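## Task

Move the cardboard box onto the coffee table in the adjoining room. It only counts if the box rests there by itself at the end, with the robot not holding it in place. The robot must stay upright and not finish leaning.

## Robot and tools

ROBOT. TidyBot++: a wheeled base (0.54 m long, 0.50 m wide, 0.38 m tall) on four driven casters, carrying one seven-joint arm with a two-finger gripper. The shoulder sits 0.12 m ahead of the base centre and 0.68 m above the floor. base_camera is fixed on the base and looks forward and down (pinhole, 644x364). wrist_camera is a fisheye (644x476) aimed where the hand points. The arm begins folded with the hand down, poking up to 0.08 m past the base front, with the elbow up to 1.15 m high. Loose objects may occasionally get a short shove from outside.

FRAMES. Base frame: origin on the floor below the base centre, x forward, y left, z up. hand_pose is in this frame and marks the point between the finger pads; its own z runs out along the fingers and its y is the closing direction. The odometry frame is the base frame as it stood when the scene began. Heading is positive to the left, -3.142 to 3.142. base_tilt is in degrees, positive when leaning forward or right, with a fixed bias of about 1 degree.

execute_actions. Argument "actions": a list holding zero or one action. An empty list only reports state and images. An action may hold:
- "base": exactly one key, a relative move from where the base last reported itself: translate_m (metres, forward positive, -2 to 2), strafe_m (metres, left positive, -2 to 2) or rotate_rad (radians, counter-clockwise from above positive, -6.3 to 6.3). A move needing more than 8.667 s at its top speed is refused.
- "joints": one object keyed by joint name (only one arm), each value an absolute target, not an offset. joint_1_rad to joint_7_rad in radians; gripper_pos from 0 (open, about 85 mm gap) to 1 (closed); gap is roughly 85 x (1 - gripper_pos) mm. joint_2_rad range -2.249 to 2.249, joint_4_rad -2.579 to 2.579, joint_6_rad -2.099 to 2.099; joints 1, 3, 5 and 7 are unlimited but go the short way, so turn them in steps under half a revolution. joint_1_rad positive turns the arm clockwise from above, opposite to rotate_rad. With the hand down, joint_7_rad positive turns it counter-clockwise from above; at 1.57 the fingers open left-right.
- "speeds": lower top speeds for this action: translate_m and strafe_m 0.05 to 0.5 m/s, rotate_rad 0.1 to 1.57 rad/s (the maxima are defaults).
Base and joint motions start together and may finish separately. A key left out may keep driving toward its previous target. Unknown keys or out-of-range values refuse the whole call. "cameras": list of base_camera, wrist_camera or all; omitted/null means all, [] means none. No action runs longer than 15 s.

ARM GEOMETRY. Upper arm 0.42 m, forearm 0.31 m, hand 0.31 m to the hand point. With joint_1_rad 0, joint_3_rad 3.14 and joint_5_rad 0 the arm moves in the base's x-z plane; tilt from vertical (forward positive) is joint_2 for the upper arm, joint_2 - joint_4 for the forearm, joint_2 - joint_4 - joint_6 for the hand. Reach ahead of the shoulder = sum of length x sin(tilt); height above it = sum of length x cos(tilt). A downward hand reaches at most about 0.94 m above the floor, and only near the base. Closed fingertips extend about 20 mm beyond the hand point.

OTHER TOOLS. wait: "seconds" 0 to 10, commands nothing and returns state and images. zoom_image: "camera" plus "region" [x0, y0, x1, y1] in pixels of that camera's latest full image, top-left origin, at most 504x504. read_manual: only "licences" text. finished_scene: "scene" 1 or 2; ends that scene for good and reports success; the object must already be settled. Answering without any tool call ends every remaining scene.

RESULTS. base_status and joint_status: "done"; "off_target" (resting short, may still push); "contact_stop"/"time_out" (old target dropped, holding position); "not_followed" and "joint command not followed" with a "cause:" line (arm targets withheld, e.g. self-collision; they may be retried on later actions); "limit_stop_at_motor_heat". Base "done" only means the wheels turned; slipping or a blocked base can leave it well short. on_its_own lists what moved uncommanded. motor_effort is percent of maximum, peak in brackets. Also reported: joint_positions, hand_pose, base_odometry, base_tilt, Motor temperatures, and a "pictures" line naming image order. After a stop, later motion calls in the same reply are skipped. The robot holds its last command while you think.

ACCURACY. Friction can leave joints slightly off while reporting done; resending the same target does nothing. To correct, send each joint its last command plus (wanted - read). Hand position can be off a centimetre or two, so trust the images. A load makes the arm sag; while holding something, never command a joint to its current reading. Odometry drifts a few cm and degrees over many moves.

AVOID. Tipping: do not let the arm snag on something above about 0.8 m while driving, and do not shove a raised hand sideways; pulling the arm back or backing off rights a lean. "ARM HIT" means a hard hit on the base or arm; nothing stops the arm from hitting the base. Torque fault (joints 1-4 at 104.5 N m, warning 56.7; joints 5-7 at 51.3, warning 29.4) freezes the arm and gripper for 10 s; the base keeps going. Heat: MOTOR HOT from 60 °C; at 75 °C an OVER-TEMPERATURE FAULT lets the arm sink, so do not hold loads longer than needed. Avoid dropping, slamming or forcefully pushing objects, and keep the base off obstacles, since a blocked base keeps straining.

Each tool is called as name(argument=value, ...), one argument or row to a line, values as JSON.

## Session

execute_actions(
  actions=[],
)

Scene clock: 0.00 s.
Motor temperatures (°C, as the motors report them): [31 30 27 27 34 32 35]
base_odometry: x=+0.000 y=+0.000 heading=+0.000 (m, m, rad; odometry frame)
base_tilt: forward=-0.2 right=-0.7 (deg)
base_status: not commanded
joint_positions: joint_1_rad=+0.011 joint_2_rad=-0.381 joint_3_rad=+3.171 joint_4_rad=-2.514 joint_5_rad=-0.028 joint_6_rad=-0.897 joint_7_rad=+1.542 gripper_pos=+0.000
joint_status: not commanded
motor_effort: joint_1_rad=+0 joint_2_rad=-1 joint_3_rad=+1 joint_4_rad=+14 joint_5_rad=+1 joint_6_rad=+1 joint_7_rad=+1 (%)
hand_pose: x=+0.2637 y=+0.0036 z=+0.5956 quat_wxyz=(-0.017, +0.997, -0.042, +0.056) (m; base frame)
pictures: base_camera, wrist_camera
camera_calibration (this result's frames):
wrist_camera: T_world_to_cam=[[-0.0932255, -0.995641, 0.002806, 0.0236145], [-0.993504, 0.09284, -0.0658024, 0.347614], [0.065255, -0.00892224, -0.997829, 0.71429], [0, 0, 0, 1]] pos_world=[0.300947, -0.00238784, 0.735547]
Images, in order (width x height): base_camera 644x364, wrist_camera 644x476.

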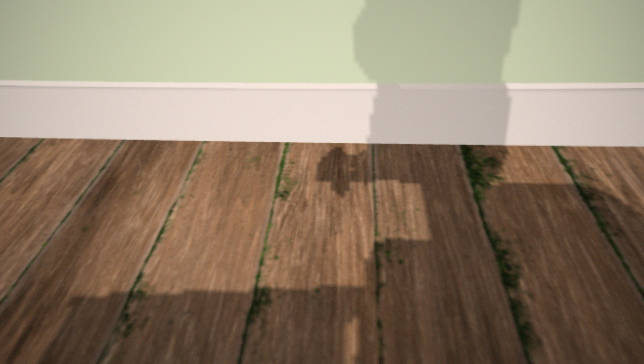

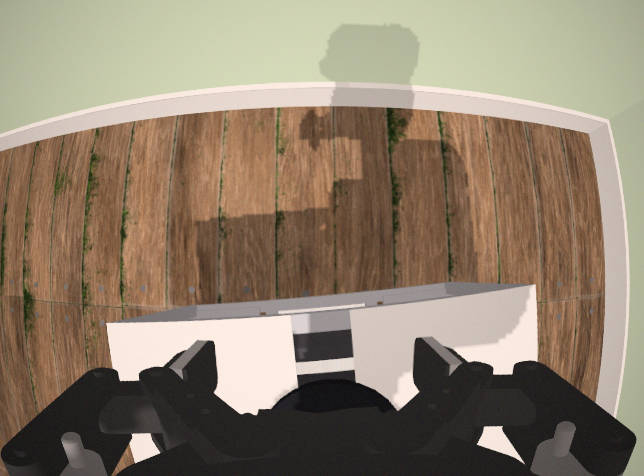

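execute_actions(
  actions=[
    {"base": {"rotate_rad": 2.3}, "joints": {"joint_1_rad": 0.0, "joint_2_rad": -0.87, "joint_3_rad": 3.12, "joint_4_rad": -1.05, "joint_5_rad": 0.03, "joint_6_rad": -1.8, "joint_7_rad": 1.61}},
  ],
)

Scene clock: 5.07 s.
Motor temperatures (°C, as the motors report them): [31 30 27 27 34 32 35]
base_odometry: x=+0.000 y=+0.000 heading=+2.300 (m, m, rad; odometry frame)
base_tilt: forward=-0.2 right=-0.7 (deg)
base_status: done
joint_positions: joint_1_rad=+0.011 joint_2_rad=-0.857 joint_3_rad=+3.139 joint_4_rad=-1.066 joint_5_rad=+0.001 joint_6_rad=-1.763 joint_7_rad=+1.570 gripper_pos=+0.000
joint_status: all done
motor_effort: joint_1_rad=+0(0) joint_2_rad=+18(19) joint_3_rad=+1(3) joint_4_rad=+8(19) joint_5_rad=+1(2) joint_6_rad=+8(9) joint_7_rad=+1(1) (%)
hand_pose: x=+0.1527 y=+0.0015 z=+1.1432 quat_wxyz=(+0.004, +0.834, -0.004, +0.552) (m; base frame)
pictures: base_camera, wrist_camera
camera_calibration (this result's frames):
wrist_camera: T_world_to_cam=[[-0.0514845, -0.998612, 0.0111335, -0.00620317], [-0.429689, 0.0120867, -0.902896, 1.14457], [0.901508, -0.0512691, -0.429714, 0.49084], [0, 0, 0, 1]] pos_world=[0.0489934, 0.00513622, 1.24442]
Images, in order (width x height): base_camera 644x364, wrist_camera 644x476.

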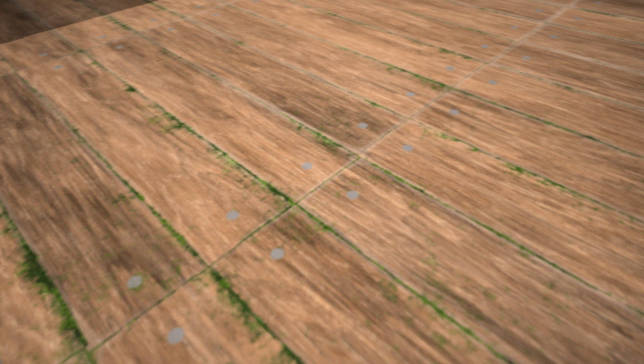

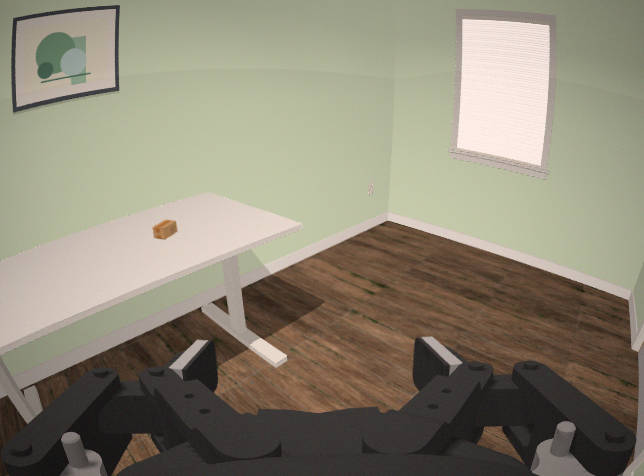

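zoom_image(
  camera="wrist_camera",
  region=[120, 190, 220, 260],
)

zoom_image(
  camera="wrist_camera",
  region=[500, 200, 644, 476],
)

Region (120, 190, 220, 260) of wrist_camera's 644x476 image, scaled by 5.040; it fills the top 353 rows of this view, and the rest is white.

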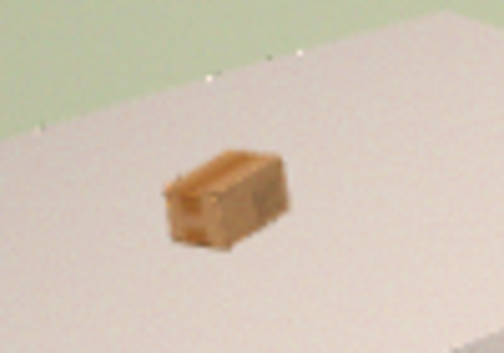

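Region (500, 200, 644, 476) of wrist_camera's 644x476 image, scaled by 1.826; it fills the left 263 columns of this view, and the rest is white.

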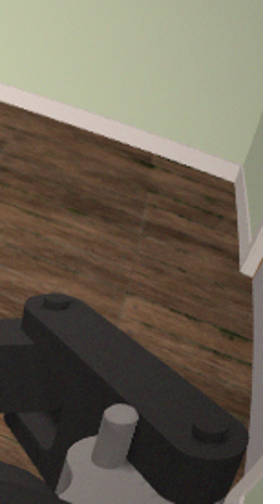

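execute_actions(
  actions=[
    {"base": {"rotate_rad": 0.41}, "joints": {"joint_2_rad": -0.2, "joint_4_rad": -0.54, "joint_6_rad": -2.03, "joint_7_rad": 0.74}},
  ],
  cameras=[],
)

execute_actions(
  actions=[
    {"base": {"translate_m": 0.77}, "joints": {"joint_2_rad": 0.58}},
  ],
)

Scene clock: 35.17 s.
Motor temperatures (°C, as the motors report them): [31 30 27 27 34 32 35]
base_odometry: x=+0.000 y=+0.000 heading=+2.709 (m, m, rad; odometry frame)
base_tilt: forward=-0.2 right=-0.7 (deg)
base_status: done
joint_positions: joint_1_rad=+0.008 joint_2_rad=-0.206 joint_3_rad=+3.139 joint_4_rad=-0.562 joint_5_rad=+0.002 joint_6_rad=-1.991 joint_7_rad=+0.777 gripper_pos=+0.000
joint_status: all done
motor_effort: joint_1_rad=-1(1) joint_2_rad=-1(20) joint_3_rad=+0(1) joint_4_rad=+9(10) joint_5_rad=+0(1) joint_6_rad=+7(9) joint_7_rad=+1(1) (%)
hand_pose: x=+0.3646 y=-0.0003 z=+1.1702 quat_wxyz=(-0.148, +0.849, -0.359, +0.358) (m; base frame)
pictures: none
No camera images: the call's "cameras" was empty. Leave "cameras" out to get every camera's image.

Scene clock: 38.00 s.
Motor temperatures (°C, as the motors report them): [31 30 27 27 34 32 35]
base_odometry: x=-0.700 y=+0.322 heading=+2.710 (m, m, rad; odometry frame)
base_tilt: forward=-0.2 right=-0.7 (deg)
base_status: done
joint_positions: joint_1_rad=+0.008 joint_2_rad=+0.582 joint_3_rad=+3.139 joint_4_rad=-0.550 joint_5_rad=+0.003 joint_6_rad=-1.995 joint_7_rad=+0.777 gripper_pos=+0.000
joint_status: all done
motor_effort: joint_1_rad=+0(0) joint_2_rad=-32(36) joint_3_rad=+0(0) joint_4_rad=+14(16) joint_5_rad=+1(1) joint_6_rad=+1(7) joint_7_rad=+1(1) (%)
hand_pose: x=+0.6393 y=-0.0025 z=+0.8559 quat_wxyz=(-0.002, +0.921, -0.390, +0.007) (m; base frame)
pictures: base_camera, wrist_camera
camera_calibration (this result's frames):
wrist_camera: T_world_to_cam=[[-0.723021, -0.690116, 0.0313163, 0.430882], [-0.689354, 0.723696, 0.0324826, 0.461459], [-0.0450803, 0.00189754, -0.998982, 1.02096], [0, 0, 0, 1]] pos_world=[0.675671, -0.038535, 0.991437]
Images, in order (width x height): base_camera 644x364, wrist_camera 644x476.

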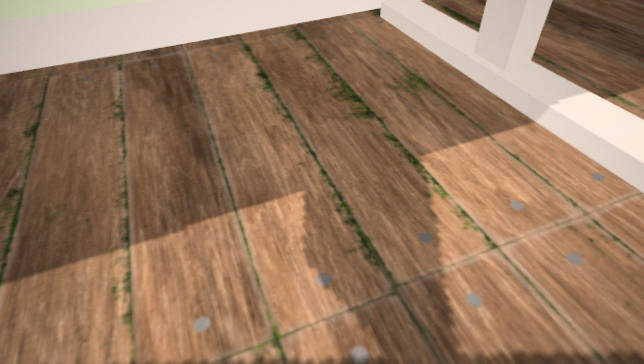

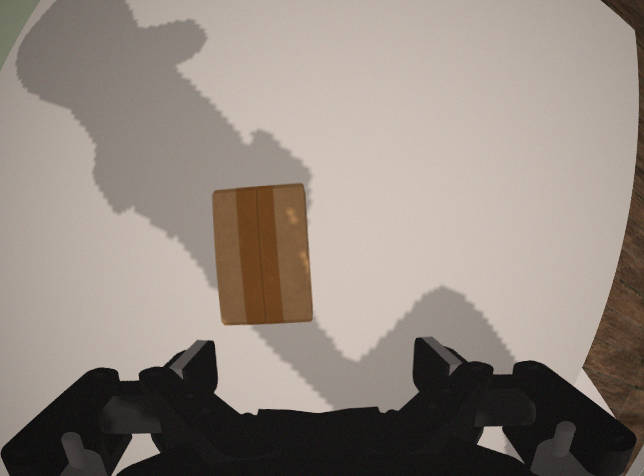

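execute_actions(
  actions=[
    {"base": {"translate_m": 0.052}, "joints": {"joint_1_rad": 0.037, "joint_2_rad": 0.527, "joint_4_rad": -0.8, "joint_6_rad": -1.784, "joint_7_rad": 0.885}},
  ],
  cameras=["wrist_camera"],
)

Scene clock: 50.37 s.
Motor temperatures (°C, as the motors report them): [31 30 27 27 34 32 35]
base_odometry: x=-0.747 y=+0.344 heading=+2.710 (m, m, rad; odometry frame)
base_tilt: forward=-0.2 right=-0.7 (deg)
base_status: done
joint_positions: joint_1_rad=+0.026 joint_2_rad=+0.547 joint_3_rad=+3.139 joint_4_rad=-0.782 joint_5_rad=+0.003 joint_6_rad=-1.821 joint_7_rad=+0.847 gripper_pos=+0.000
joint_status: all done
motor_effort: joint_1_rad=+0(2) joint_2_rad=-33(36) joint_3_rad=+0(1) joint_4_rad=+16(16) joint_5_rad=+1(1) joint_6_rad=+0(1) joint_7_rad=+1(1) (%)
hand_pose: x=+0.6403 y=-0.0122 z=+0.8051 quat_wxyz=(+0.002, +0.931, -0.366, -0.004) (m; base frame)
pictures: wrist_camera
camera_calibration (this result's frames):
wrist_camera: T_world_to_cam=[[-0.685326, -0.726641, 0.048175, 0.388285], [-0.724994, 0.687016, 0.0489168, 0.479936], [-0.0686419, -0.00140259, -0.99764, 0.984258], [0, 0, 0, 1]] pos_world=[0.681614, -0.0461992, 0.939753]
Images, in order (width x height): wrist_camera 644x476.

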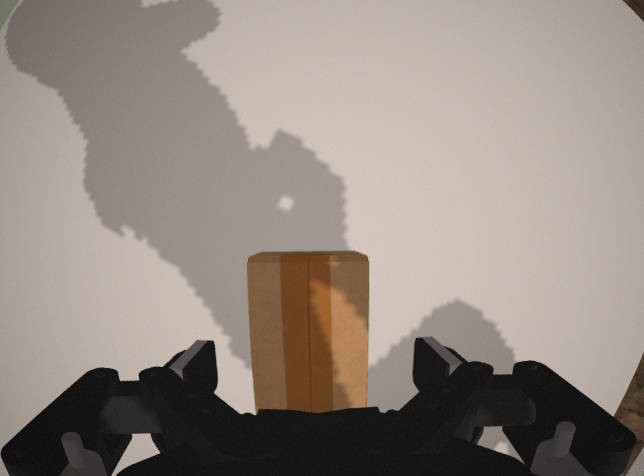

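zoom_image(
  camera="wrist_camera",
  region=[200, 230, 430, 420],
)

Region (200, 230, 430, 420) of wrist_camera's 644x476 image, scaled by 2.191; it fills the top 416 rows of this view, and the rest is white.

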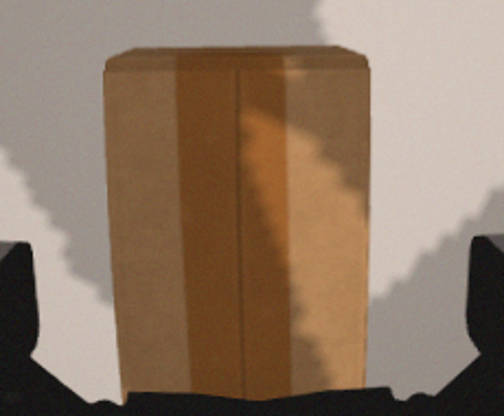

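execute_actions(
  actions=[
    {"joints": {"joint_2_rad": 0.497, "joint_4_rad": -1.047, "joint_6_rad": -1.56}},
  ],
  cameras=["wrist_camera"],
)

Scene clock: 61.03 s.
Motor temperatures (°C, as the motors report them): [31 31 27 27 34 32 35]
base_odometry: x=-0.747 y=+0.344 heading=+2.710 (m, m, rad; odometry frame)
base_tilt: forward=-0.2 right=-0.7 (deg)
base_status: not commanded
joint_positions: joint_1_rad=+0.026 joint_2_rad=+0.519 joint_3_rad=+3.139 joint_4_rad=-1.029 joint_5_rad=+0.003 joint_6_rad=-1.597 joint_7_rad=+0.847 gripper_pos=+0.000
joint_status: all done
motor_effort: joint_1_rad=+0(0) joint_2_rad=-32(34) joint_3_rad=-1(0) joint_4_rad=+16(16) joint_5_rad=+1(1) joint_6_rad=+1(0) joint_7_rad=+1(1) (%)
hand_pose: x=+0.6407 y=-0.0121 z=+0.7431 quat_wxyz=(+0.001, +0.931, -0.365, -0.001) (m; base frame)
pictures: wrist_camera
camera_calibration (this result's frames):
wrist_camera: T_world_to_cam=[[-0.685073, -0.727092, 0.0448633, 0.39388], [-0.725699, 0.686538, 0.0450131, 0.486544], [-0.063529, -0.00171997, -0.997979, 0.919446], [0, 0, 0, 1]] pos_world=[0.681332, -0.0460627, 0.878016]
Images, in order (width x height): wrist_camera 644x476.

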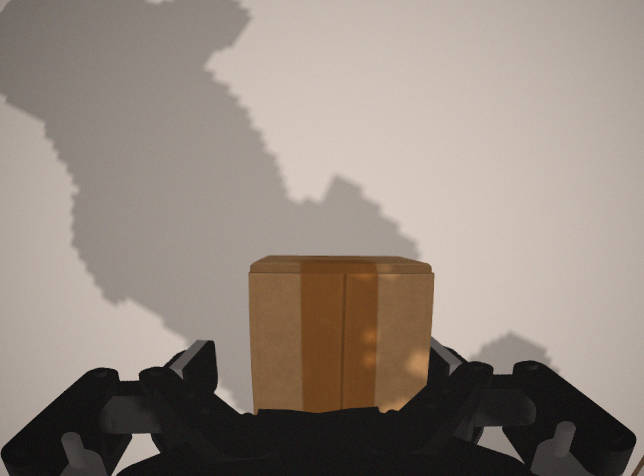

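execute_actions(
  actions=[
    {"joints": {"gripper_pos": 1.0}},
  ],
  cameras=["wrist_camera"],
)

Scene clock: 65.47 s.
Motor temperatures (°C, as the motors report them): [31 31 27 27 34 32 35]
base_odometry: x=-0.747 y=+0.344 heading=+2.710 (m, m, rad; odometry frame)
base_tilt: forward=-0.2 right=-0.7 (deg)
base_status: not commanded
joint_positions: joint_1_rad=+0.026 joint_2_rad=+0.515 joint_3_rad=+3.139 joint_4_rad=-1.031 joint_5_rad=+0.003 joint_6_rad=-1.597 joint_7_rad=+0.847 gripper_pos=+0.350
joint_status: gripper_pos off_target (ended at +0.350, target +1.000)
motor_effort: joint_1_rad=+0(1) joint_2_rad=-33(33) joint_3_rad=-1(0) joint_4_rad=+16(16) joint_5_rad=+0(1) joint_6_rad=+1(1) joint_7_rad=+1(1) (%)
hand_pose: x=+0.6399 y=-0.0122 z=+0.7445 quat_wxyz=(+0.001, +0.931, -0.365, +0.000) (m; base frame)
pictures: wrist_camera
camera_calibration (this result's frames):
wrist_camera: T_world_to_cam=[[-0.68525, -0.727, 0.0436164, 0.39427], [-0.725724, 0.686634, 0.043116, 0.487488], [-0.0612938, -0.0021082, -0.998118, 0.919463], [0, 0, 0, 1]] pos_world=[0.680313, -0.0461527, 0.879517]
Images, in order (width x height): wrist_camera 644x476.

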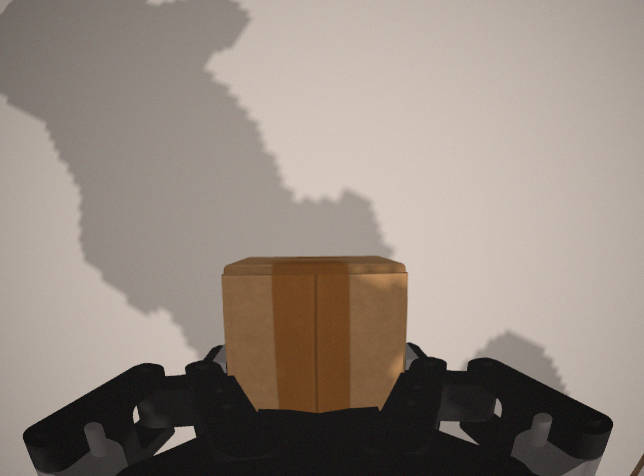

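execute_actions(
  actions=[
    {"joints": {"joint_2_rad": 0.38}},
  ],
  cameras=[],
)

execute_actions(
  actions=[
    {"base": {"strafe_m": -1.45}, "joints": {"joint_1_rad": -0.012, "joint_2_rad": -0.87, "joint_6_rad": -1.95, "joint_7_rad": 1.61}},
  ],
  cameras=[],
)

execute_actions(
  actions=[
    {"base": {"rotate_rad": -2.753}},
  ],
)

Scene clock: 82.60 s.
Motor temperatures (°C, as the motors report them): [31 31 27 27 34 32 35]
base_odometry: x=-0.747 y=+0.344 heading=+2.710 (m, m, rad; odometry frame)
base_tilt: forward=-0.2 right=-0.8 (deg)
base_status: not commanded
joint_positions: joint_1_rad=+0.026 joint_2_rad=+0.386 joint_3_rad=+3.139 joint_4_rad=-1.034 joint_5_rad=+0.003 joint_6_rad=-1.597 joint_7_rad=+0.847 gripper_pos=+0.350
joint_status: all done
motor_effort: joint_1_rad=+0(0) joint_2_rad=-29(35) joint_3_rad=+0(1) joint_4_rad=+16(18) joint_5_rad=+1(1) joint_6_rad=+1(1) joint_7_rad=+1(1) (%)
hand_pose: x=+0.6268 y=-0.0119 z=+0.8103 quat_wxyz=(-0.020, +0.929, -0.365, +0.059) (m; base frame)
pictures: none
No camera images: the call's "cameras" was empty. Leave "cameras" out to get every camera's image.

Scene clock: 86.87 s.
Motor temperatures (°C, as the motors report them): [31 31 27 27 34 32 35]
base_odometry: x=-0.141 y=+1.661 heading=+2.710 (m, m, rad; odometry frame)
base_tilt: forward=-0.2 right=-0.7 (deg)
base_status: done
joint_positions: joint_1_rad=-0.006 joint_2_rad=-0.862 joint_3_rad=+3.136 joint_4_rad=-1.036 joint_5_rad=+0.006 joint_6_rad=-1.919 joint_7_rad=+1.572 gripper_pos=+0.350
joint_status: all done
motor_effort: joint_1_rad=+0(3) joint_2_rad=+19(32) joint_3_rad=+0(3) joint_4_rad=+8(18) joint_5_rad=+0(2) joint_6_rad=+9(10) joint_7_rad=+1(0) (%)
hand_pose: x=+0.1237 y=+0.0014 z=+1.1100 quat_wxyz=(+0.002, +0.866, +0.003, +0.501) (m; base frame)
pictures: none
No camera images: the call's "cameras" was empty. Leave "cameras" out to get every camera's image.

Scene clock: 89.90 s.
Motor temperatures (°C, as the motors report them): [31 31 27 27 34 32 35]
base_odometry: x=-0.141 y=+1.661 heading=-0.042 (m, m, rad; odometry frame)
base_tilt: forward=-0.2 right=-0.8 (deg)
base_status: done
joint_positions: joint_1_rad=-0.007 joint_2_rad=-0.862 joint_3_rad=+3.136 joint_4_rad=-1.036 joint_5_rad=+0.006 joint_6_rad=-1.919 joint_7_rad=+1.572 gripper_pos=+0.350
joint_status: not commanded
motor_effort: joint_1_rad=-1(2) joint_2_rad=+18(20) joint_3_rad=+1(2) joint_4_rad=+8(8) joint_5_rad=+1(1) joint_6_rad=+9(9) joint_7_rad=+1(1) (%)
hand_pose: x=+0.1237 y=+0.0014 z=+1.1100 quat_wxyz=(+0.002, +0.866, +0.003, +0.501) (m; base frame)
pictures: base_camera, wrist_camera
camera_calibration (this result's frames):
wrist_camera: T_world_to_cam=[[-0.0352251, -0.999171, 0.0203842, -0.0197234], [-0.536074, 0.00167696, -0.844169, 1.05015], [0.843436, -0.0406634, -0.535689, 0.627463], [0, 0, 0, 1]] pos_world=[0.0330371, 0.00404669, 1.22303]
Images, in order (width x height): base_camera 644x364, wrist_camera 644x476.

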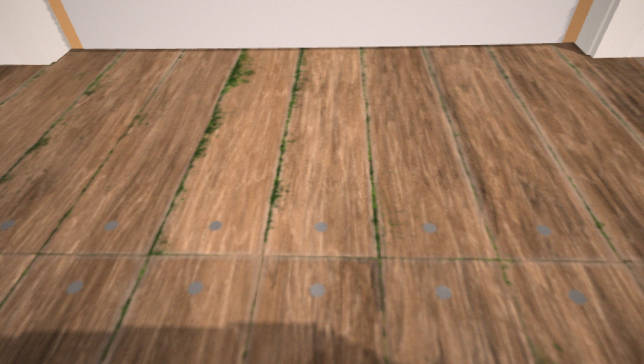

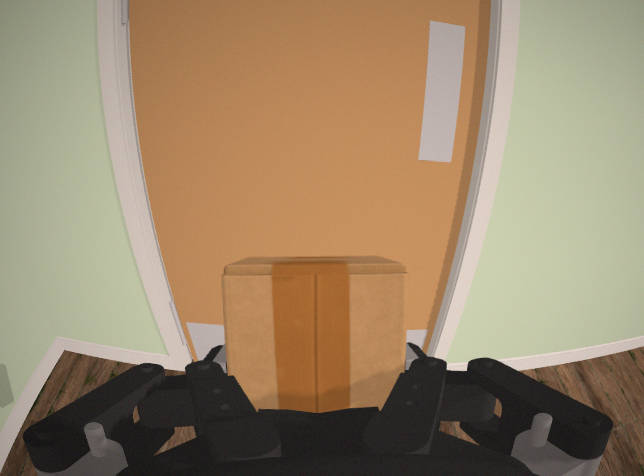

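execute_actions(
  actions=[
    {"base": {"translate_m": 0.67}},
  ],
  cameras=["base_camera"],
)

execute_actions(
  actions=[
    {"base": {"translate_m": 0.3}, "speeds": {"translate_m": 0.11}},
  ],
)

Scene clock: 98.57 s.
Motor temperatures (°C, as the motors report them): [31 31 27 27 34 32 35]
base_odometry: x=+0.528 y=+1.633 heading=-0.042 (m, m, rad; odometry frame)
base_tilt: forward=-0.2 right=-0.7 (deg)
base_status: done
joint_positions: joint_1_rad=-0.007 joint_2_rad=-0.864 joint_3_rad=+3.136 joint_4_rad=-1.036 joint_5_rad=+0.006 joint_6_rad=-1.919 joint_7_rad=+1.572 gripper_pos=+0.350
joint_status: not commanded
motor_effort: joint_1_rad=+0(0) joint_2_rad=+18(22) joint_3_rad=+1(1) joint_4_rad=+8(8) joint_5_rad=+0(1) joint_6_rad=+9(9) joint_7_rad=+1(1) (%)
hand_pose: x=+0.1227 y=+0.0014 z=+1.1098 quat_wxyz=(+0.002, +0.865, +0.003, +0.501) (m; base frame)
pictures: base_camera
Images, in order (width x height): base_camera 644x364.

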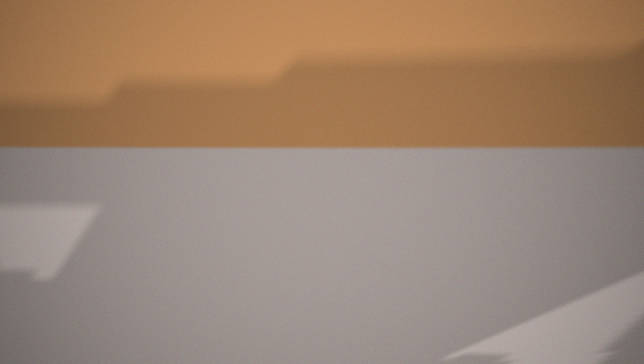

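Scene clock: 101.87 s.
Motor temperatures (°C, as the motors report them): [31 31 27 27 34 32 35]
base_odometry: x=+0.828 y=+1.620 heading=-0.043 (m, m, rad; odometry frame)
base_tilt: forward=-0.3 right=-0.7 (deg)
base_status: done
joint_positions: joint_1_rad=-0.007 joint_2_rad=-0.867 joint_3_rad=+3.136 joint_4_rad=-1.037 joint_5_rad=+0.007 joint_6_rad=-1.920 joint_7_rad=+1.572 gripper_pos=+0.350
joint_status: not commanded
motor_effort: joint_1_rad=+0(1) joint_2_rad=+19(26) joint_3_rad=+1(1) joint_4_rad=+8(10) joint_5_rad=+1(0) joint_6_rad=+9(10) joint_7_rad=+1(1) (%)
hand_pose: x=+0.1216 y=+0.0013 z=+1.1095 quat_wxyz=(+0.002, +0.865, +0.003, +0.502) (m; base frame)
pictures: base_camera, wrist_camera
camera_calibration (this result's frames):
wrist_camera: T_world_to_cam=[[-0.0354586, -0.999164, 0.0203659, -0.0198133], [-0.53337, 0.00168691, -0.84588, 1.05017], [0.845138, -0.0408563, -0.532984, 0.625737], [0, 0, 0, 1]] pos_world=[0.0305925, 0.00399701, 1.22223]
Images, in order (width x height): base_camera 644x364, wrist_camera 644x476.

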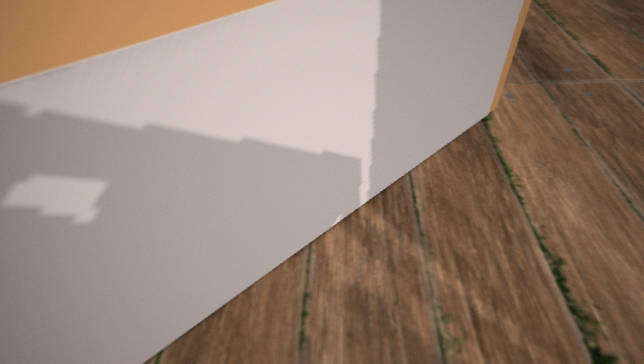

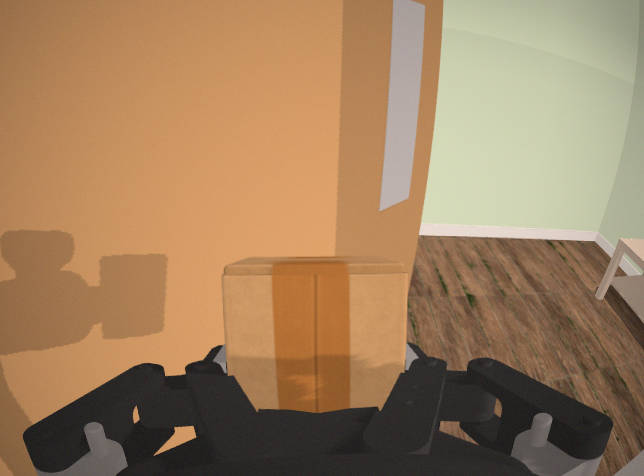

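execute_actions(
  actions=[
    {"base": {"translate_m": 0.62}, "speeds": {"translate_m": 0.24}, "joints": {"joint_1_rad": 0.55}},
  ],
)

Scene clock: 106.60 s.
Motor temperatures (°C, as the motors report them): [31 31 27 27 34 32 35]
base_odometry: x=+1.448 y=+1.593 heading=-0.043 (m, m, rad; odometry frame)
base_tilt: forward=-0.2 right=-0.7 (deg)
base_status: done
joint_positions: joint_1_rad=+0.542 joint_2_rad=-0.869 joint_3_rad=+3.135 joint_4_rad=-1.037 joint_5_rad=+0.007 joint_6_rad=-1.920 joint_7_rad=+1.572 gripper_pos=+0.350
joint_status: all done
motor_effort: joint_1_rad=+0(2) joint_2_rad=+19(22) joint_3_rad=+1(2) joint_4_rad=+7(9) joint_5_rad=+1(1) joint_6_rad=+9(9) joint_7_rad=+1(1) (%)
hand_pose: x=+0.1210 y=+0.0004 z=+1.1095 quat_wxyz=(+0.138, +0.833, -0.231, +0.484) (m; base frame)
pictures: base_camera, wrist_camera
camera_calibration (this result's frames):
wrist_camera: T_world_to_cam=[[-0.551521, -0.833907, 0.020593, 0.0412902], [-0.452628, 0.278436, -0.847113, 1.04125], [0.70068, -0.476522, -0.531013, 0.641667], [0, 0, 0, 1]] pos_world=[0.0444678, 0.0502798, 1.22194]
Images, in order (width x height): base_camera 644x364, wrist_camera 644x476.

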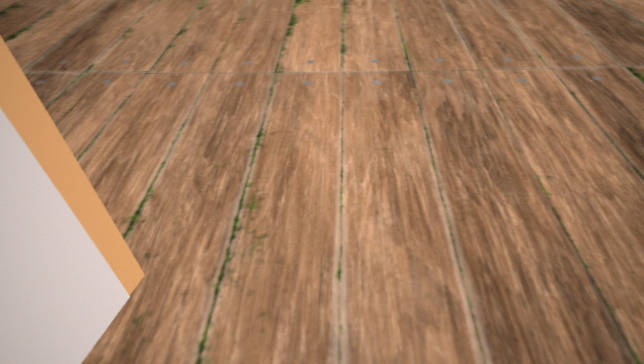

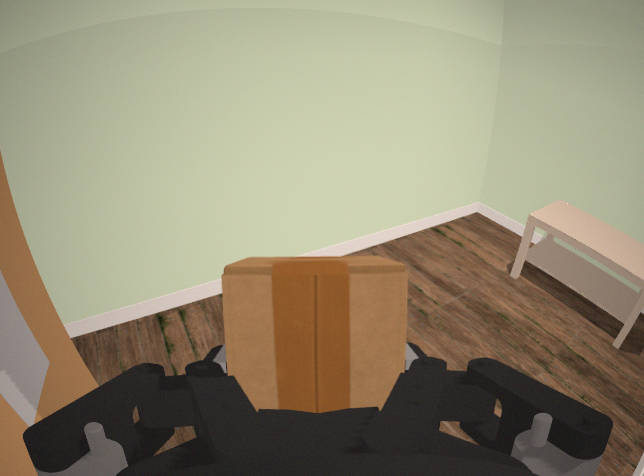

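execute_actions(
  actions=[
    {"base": {"strafe_m": -1.55}, "speeds": {"strafe_m": 0.4}, "joints": {"joint_1_rad": 1.36, "joint_2_rad": 0.8, "joint_4_rad": -1.22, "joint_6_rad": -1.005}},
  ],
)

Scene clock: 123.30 s.
Motor temperatures (°C, as the motors report them): [31 31 27 27 34 32 35]
base_odometry: x=+1.382 y=+0.045 heading=-0.042 (m, m, rad; odometry frame)
base_tilt: forward=-0.2 right=-0.7 (deg)
base_status: done
joint_positions: joint_1_rad=+1.353 joint_2_rad=+0.798 joint_3_rad=+3.133 joint_4_rad=-1.204 joint_5_rad=+0.007 joint_6_rad=-1.039 joint_7_rad=+1.572 gripper_pos=+0.350
joint_status: all done
motor_effort: joint_1_rad=-1(1) joint_2_rad=-41(42) joint_3_rad=-1(2) joint_4_rad=+16(18) joint_5_rad=+1(2) joint_6_rad=+1(9) joint_7_rad=+1(1) (%)
hand_pose: x=+0.2563 y=-0.6024 z=+0.5346 quat_wxyz=(+0.031, +0.782, -0.622, +0.039) (m; base frame)
pictures: base_camera, wrist_camera
camera_calibration (this result's frames):
wrist_camera: T_world_to_cam=[[-0.976014, -0.213868, 0.0407125, 0.0967183], [-0.215953, 0.974764, -0.0565589, 0.719521], [-0.0275889, -0.0639942, -0.997569, 0.638926], [0, 0, 0, 1]] pos_world=[0.267409, -0.639791, 0.674131]
Images, in order (width x height): base_camera 644x364, wrist_camera 644x476.

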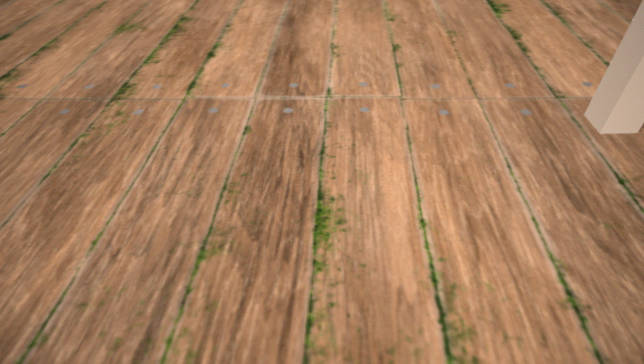

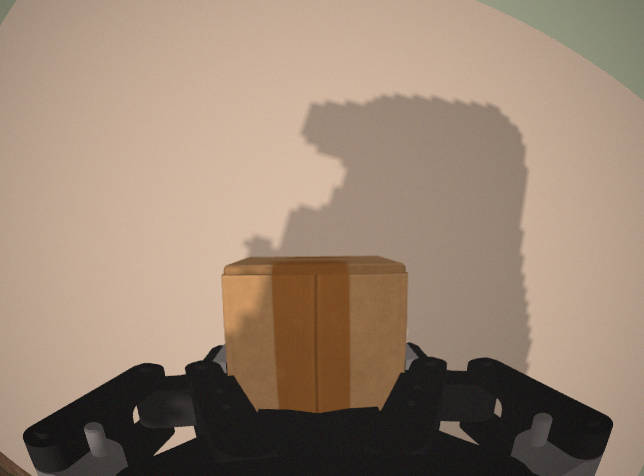

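execute_actions(
  actions=[
    {"joints": {"joint_2_rad": 0.893}},
  ],
  cameras=["wrist_camera"],
)

Scene clock: 126.10 s.
Motor temperatures (°C, as the motors report them): [31 31 27 27 34 32 35]
base_odometry: x=+1.382 y=+0.045 heading=-0.042 (m, m, rad; odometry frame)
base_tilt: forward=-0.2 right=-0.7 (deg)
base_status: not commanded
joint_positions: joint_1_rad=+1.353 joint_2_rad=+0.892 joint_3_rad=+3.133 joint_4_rad=-1.209 joint_5_rad=+0.007 joint_6_rad=-1.039 joint_7_rad=+1.572 gripper_pos=+0.350
joint_status: all done
motor_effort: joint_1_rad=+0(1) joint_2_rad=-42(44) joint_3_rad=-1(2) joint_4_rad=+14(16) joint_5_rad=+1(0) joint_6_rad=+0(1) joint_7_rad=+1(1) (%)
hand_pose: x=+0.2523 y=-0.5841 z=+0.4759 quat_wxyz=(+0.000, +0.783, -0.622, +0.001) (m; base frame)
pictures: wrist_camera
camera_calibration (this result's frames):
wrist_camera: T_world_to_cam=[[-0.975144, -0.217801, 0.0407068, 0.096546], [-0.216122, 0.975465, 0.0419405, 0.65113], [-0.0488428, 0.0321003, -0.998291, 0.643323], [0, 0, 0, 1]] pos_world=[0.266292, -0.634778, 0.610984]
Images, in order (width x height): wrist_camera 644x476.

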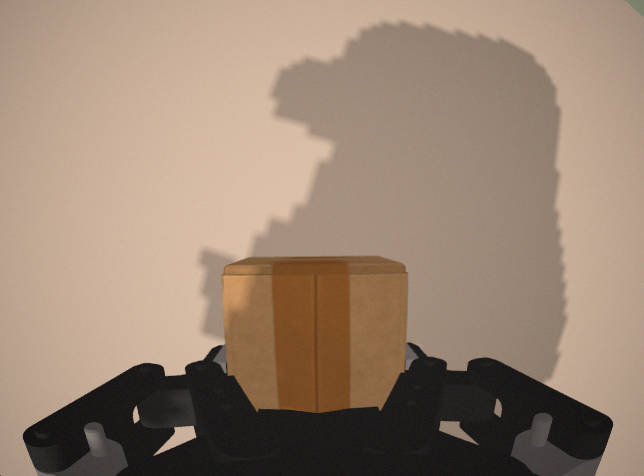

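execute_actions(
  actions=[
    {"joints": {"joint_2_rad": 0.922}},
  ],
  cameras=["wrist_camera"],
)

Scene clock: 127.97 s.
Motor temperatures (°C, as the motors report them): [31 31 27 27 34 32 35]
base_odometry: x=+1.382 y=+0.045 heading=-0.042 (m, m, rad; odometry frame)
base_tilt: forward=-0.2 right=-0.7 (deg)
base_status: not commanded
joint_positions: joint_1_rad=+1.353 joint_2_rad=+0.893 joint_3_rad=+3.133 joint_4_rad=-1.209 joint_5_rad=+0.007 joint_6_rad=-1.039 joint_7_rad=+1.572 gripper_pos=+0.350
joint_status: all done
motor_effort: joint_1_rad=+0(0) joint_2_rad=-34(40) joint_3_rad=-1(1) joint_4_rad=+11(14) joint_5_rad=+1(1) joint_6_rad=+0(1) joint_7_rad=+1(1) (%)
hand_pose: x=+0.2522 y=-0.5839 z=+0.4750 quat_wxyz=(+0.000, +0.783, -0.622, +0.000) (m; base frame)
pictures: wrist_camera
camera_calibration (this result's frames):
wrist_camera: T_world_to_cam=[[-0.975133, -0.217852, 0.0407007, 0.0965569], [-0.216109, 0.975412, 0.0432326, 0.650298], [-0.0491182, 0.0333617, -0.998236, 0.64313], [0, 0, 0, 1]] pos_world=[0.266281, -0.634729, 0.609952]
Images, in order (width x height): wrist_camera 644x476.

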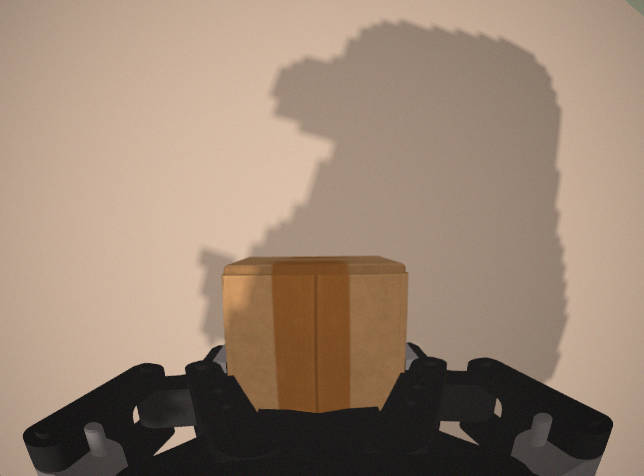

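The box is down on the table. Releasing it and lifting the hand clear.

execute_actions(
  actions=[
    {"joints": {"gripper_pos": 0.0, "joint_2_rad": 0.9}},
  ],
  cameras=[],
)

execute_actions(
  actions=[
    {"joints": {"joint_2_rad": 0.68, "joint_6_rad": -1.28}},
  ],
  cameras=["wrist_camera"],
)

Scene clock: 131.20 s.
Motor temperatures (°C, as the motors report them): [31 31 27 27 34 32 35]
base_odometry: x=+1.382 y=+0.045 heading=-0.042 (m, m, rad; odometry frame)
base_tilt: forward=-0.2 right=-0.7 (deg)
base_status: not commanded
joint_positions: joint_1_rad=+1.353 joint_2_rad=+0.893 joint_3_rad=+3.133 joint_4_rad=-1.209 joint_5_rad=+0.007 joint_6_rad=-1.039 joint_7_rad=+1.572 gripper_pos=+0.000
joint_status: all done
motor_effort: joint_1_rad=+0(0) joint_2_rad=-40(41) joint_3_rad=-1(1) joint_4_rad=+14(14) joint_5_rad=+0(1) joint_6_rad=+0(1) joint_7_rad=+1(1) (%)
hand_pose: x=+0.2523 y=-0.5840 z=+0.4752 quat_wxyz=(+0.000, +0.783, -0.622, +0.001) (m; base frame)
pictures: none
No camera images: the call's "cameras" was empty. Leave "cameras" out to get every camera's image.

Scene clock: 132.43 s.
Motor temperatures (°C, as the motors report them): [31 31 27 27 34 32 35]
base_odometry: x=+1.382 y=+0.045 heading=-0.042 (m, m, rad; odometry frame)
base_tilt: forward=-0.2 right=-0.7 (deg)
base_status: not commanded
joint_positions: joint_1_rad=+1.353 joint_2_rad=+0.677 joint_3_rad=+3.133 joint_4_rad=-1.209 joint_5_rad=+0.007 joint_6_rad=-1.246 joint_7_rad=+1.572 gripper_pos=+0.000
joint_status: all done
motor_effort: joint_1_rad=-1(0) joint_2_rad=-36(43) joint_3_rad=+0(1) joint_4_rad=+15(16) joint_5_rad=+0(1) joint_6_rad=+0(0) joint_7_rad=+1(1) (%)
hand_pose: x=+0.2445 y=-0.5515 z=+0.6013 quat_wxyz=(+0.004, +0.783, -0.622, +0.004) (m; base frame)
pictures: wrist_camera
camera_calibration (this result's frames):
wrist_camera: T_world_to_cam=[[-0.975157, -0.217381, 0.0425945, 0.0900392], [-0.216075, 0.975811, 0.0332305, 0.617742], [-0.0487879, 0.0232013, -0.99854, 0.762269], [0, 0, 0, 1]] pos_world=[0.258471, -0.600913, 0.736793]
Images, in order (width x height): wrist_camera 644x476.

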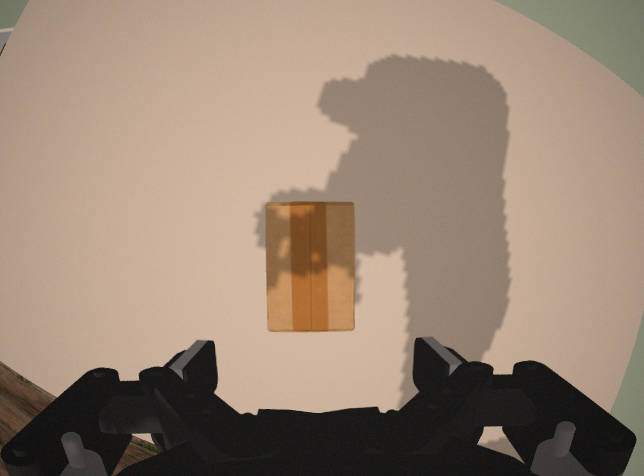

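finished_scene(
  scene=2,
)

The scene is finished: the task was done.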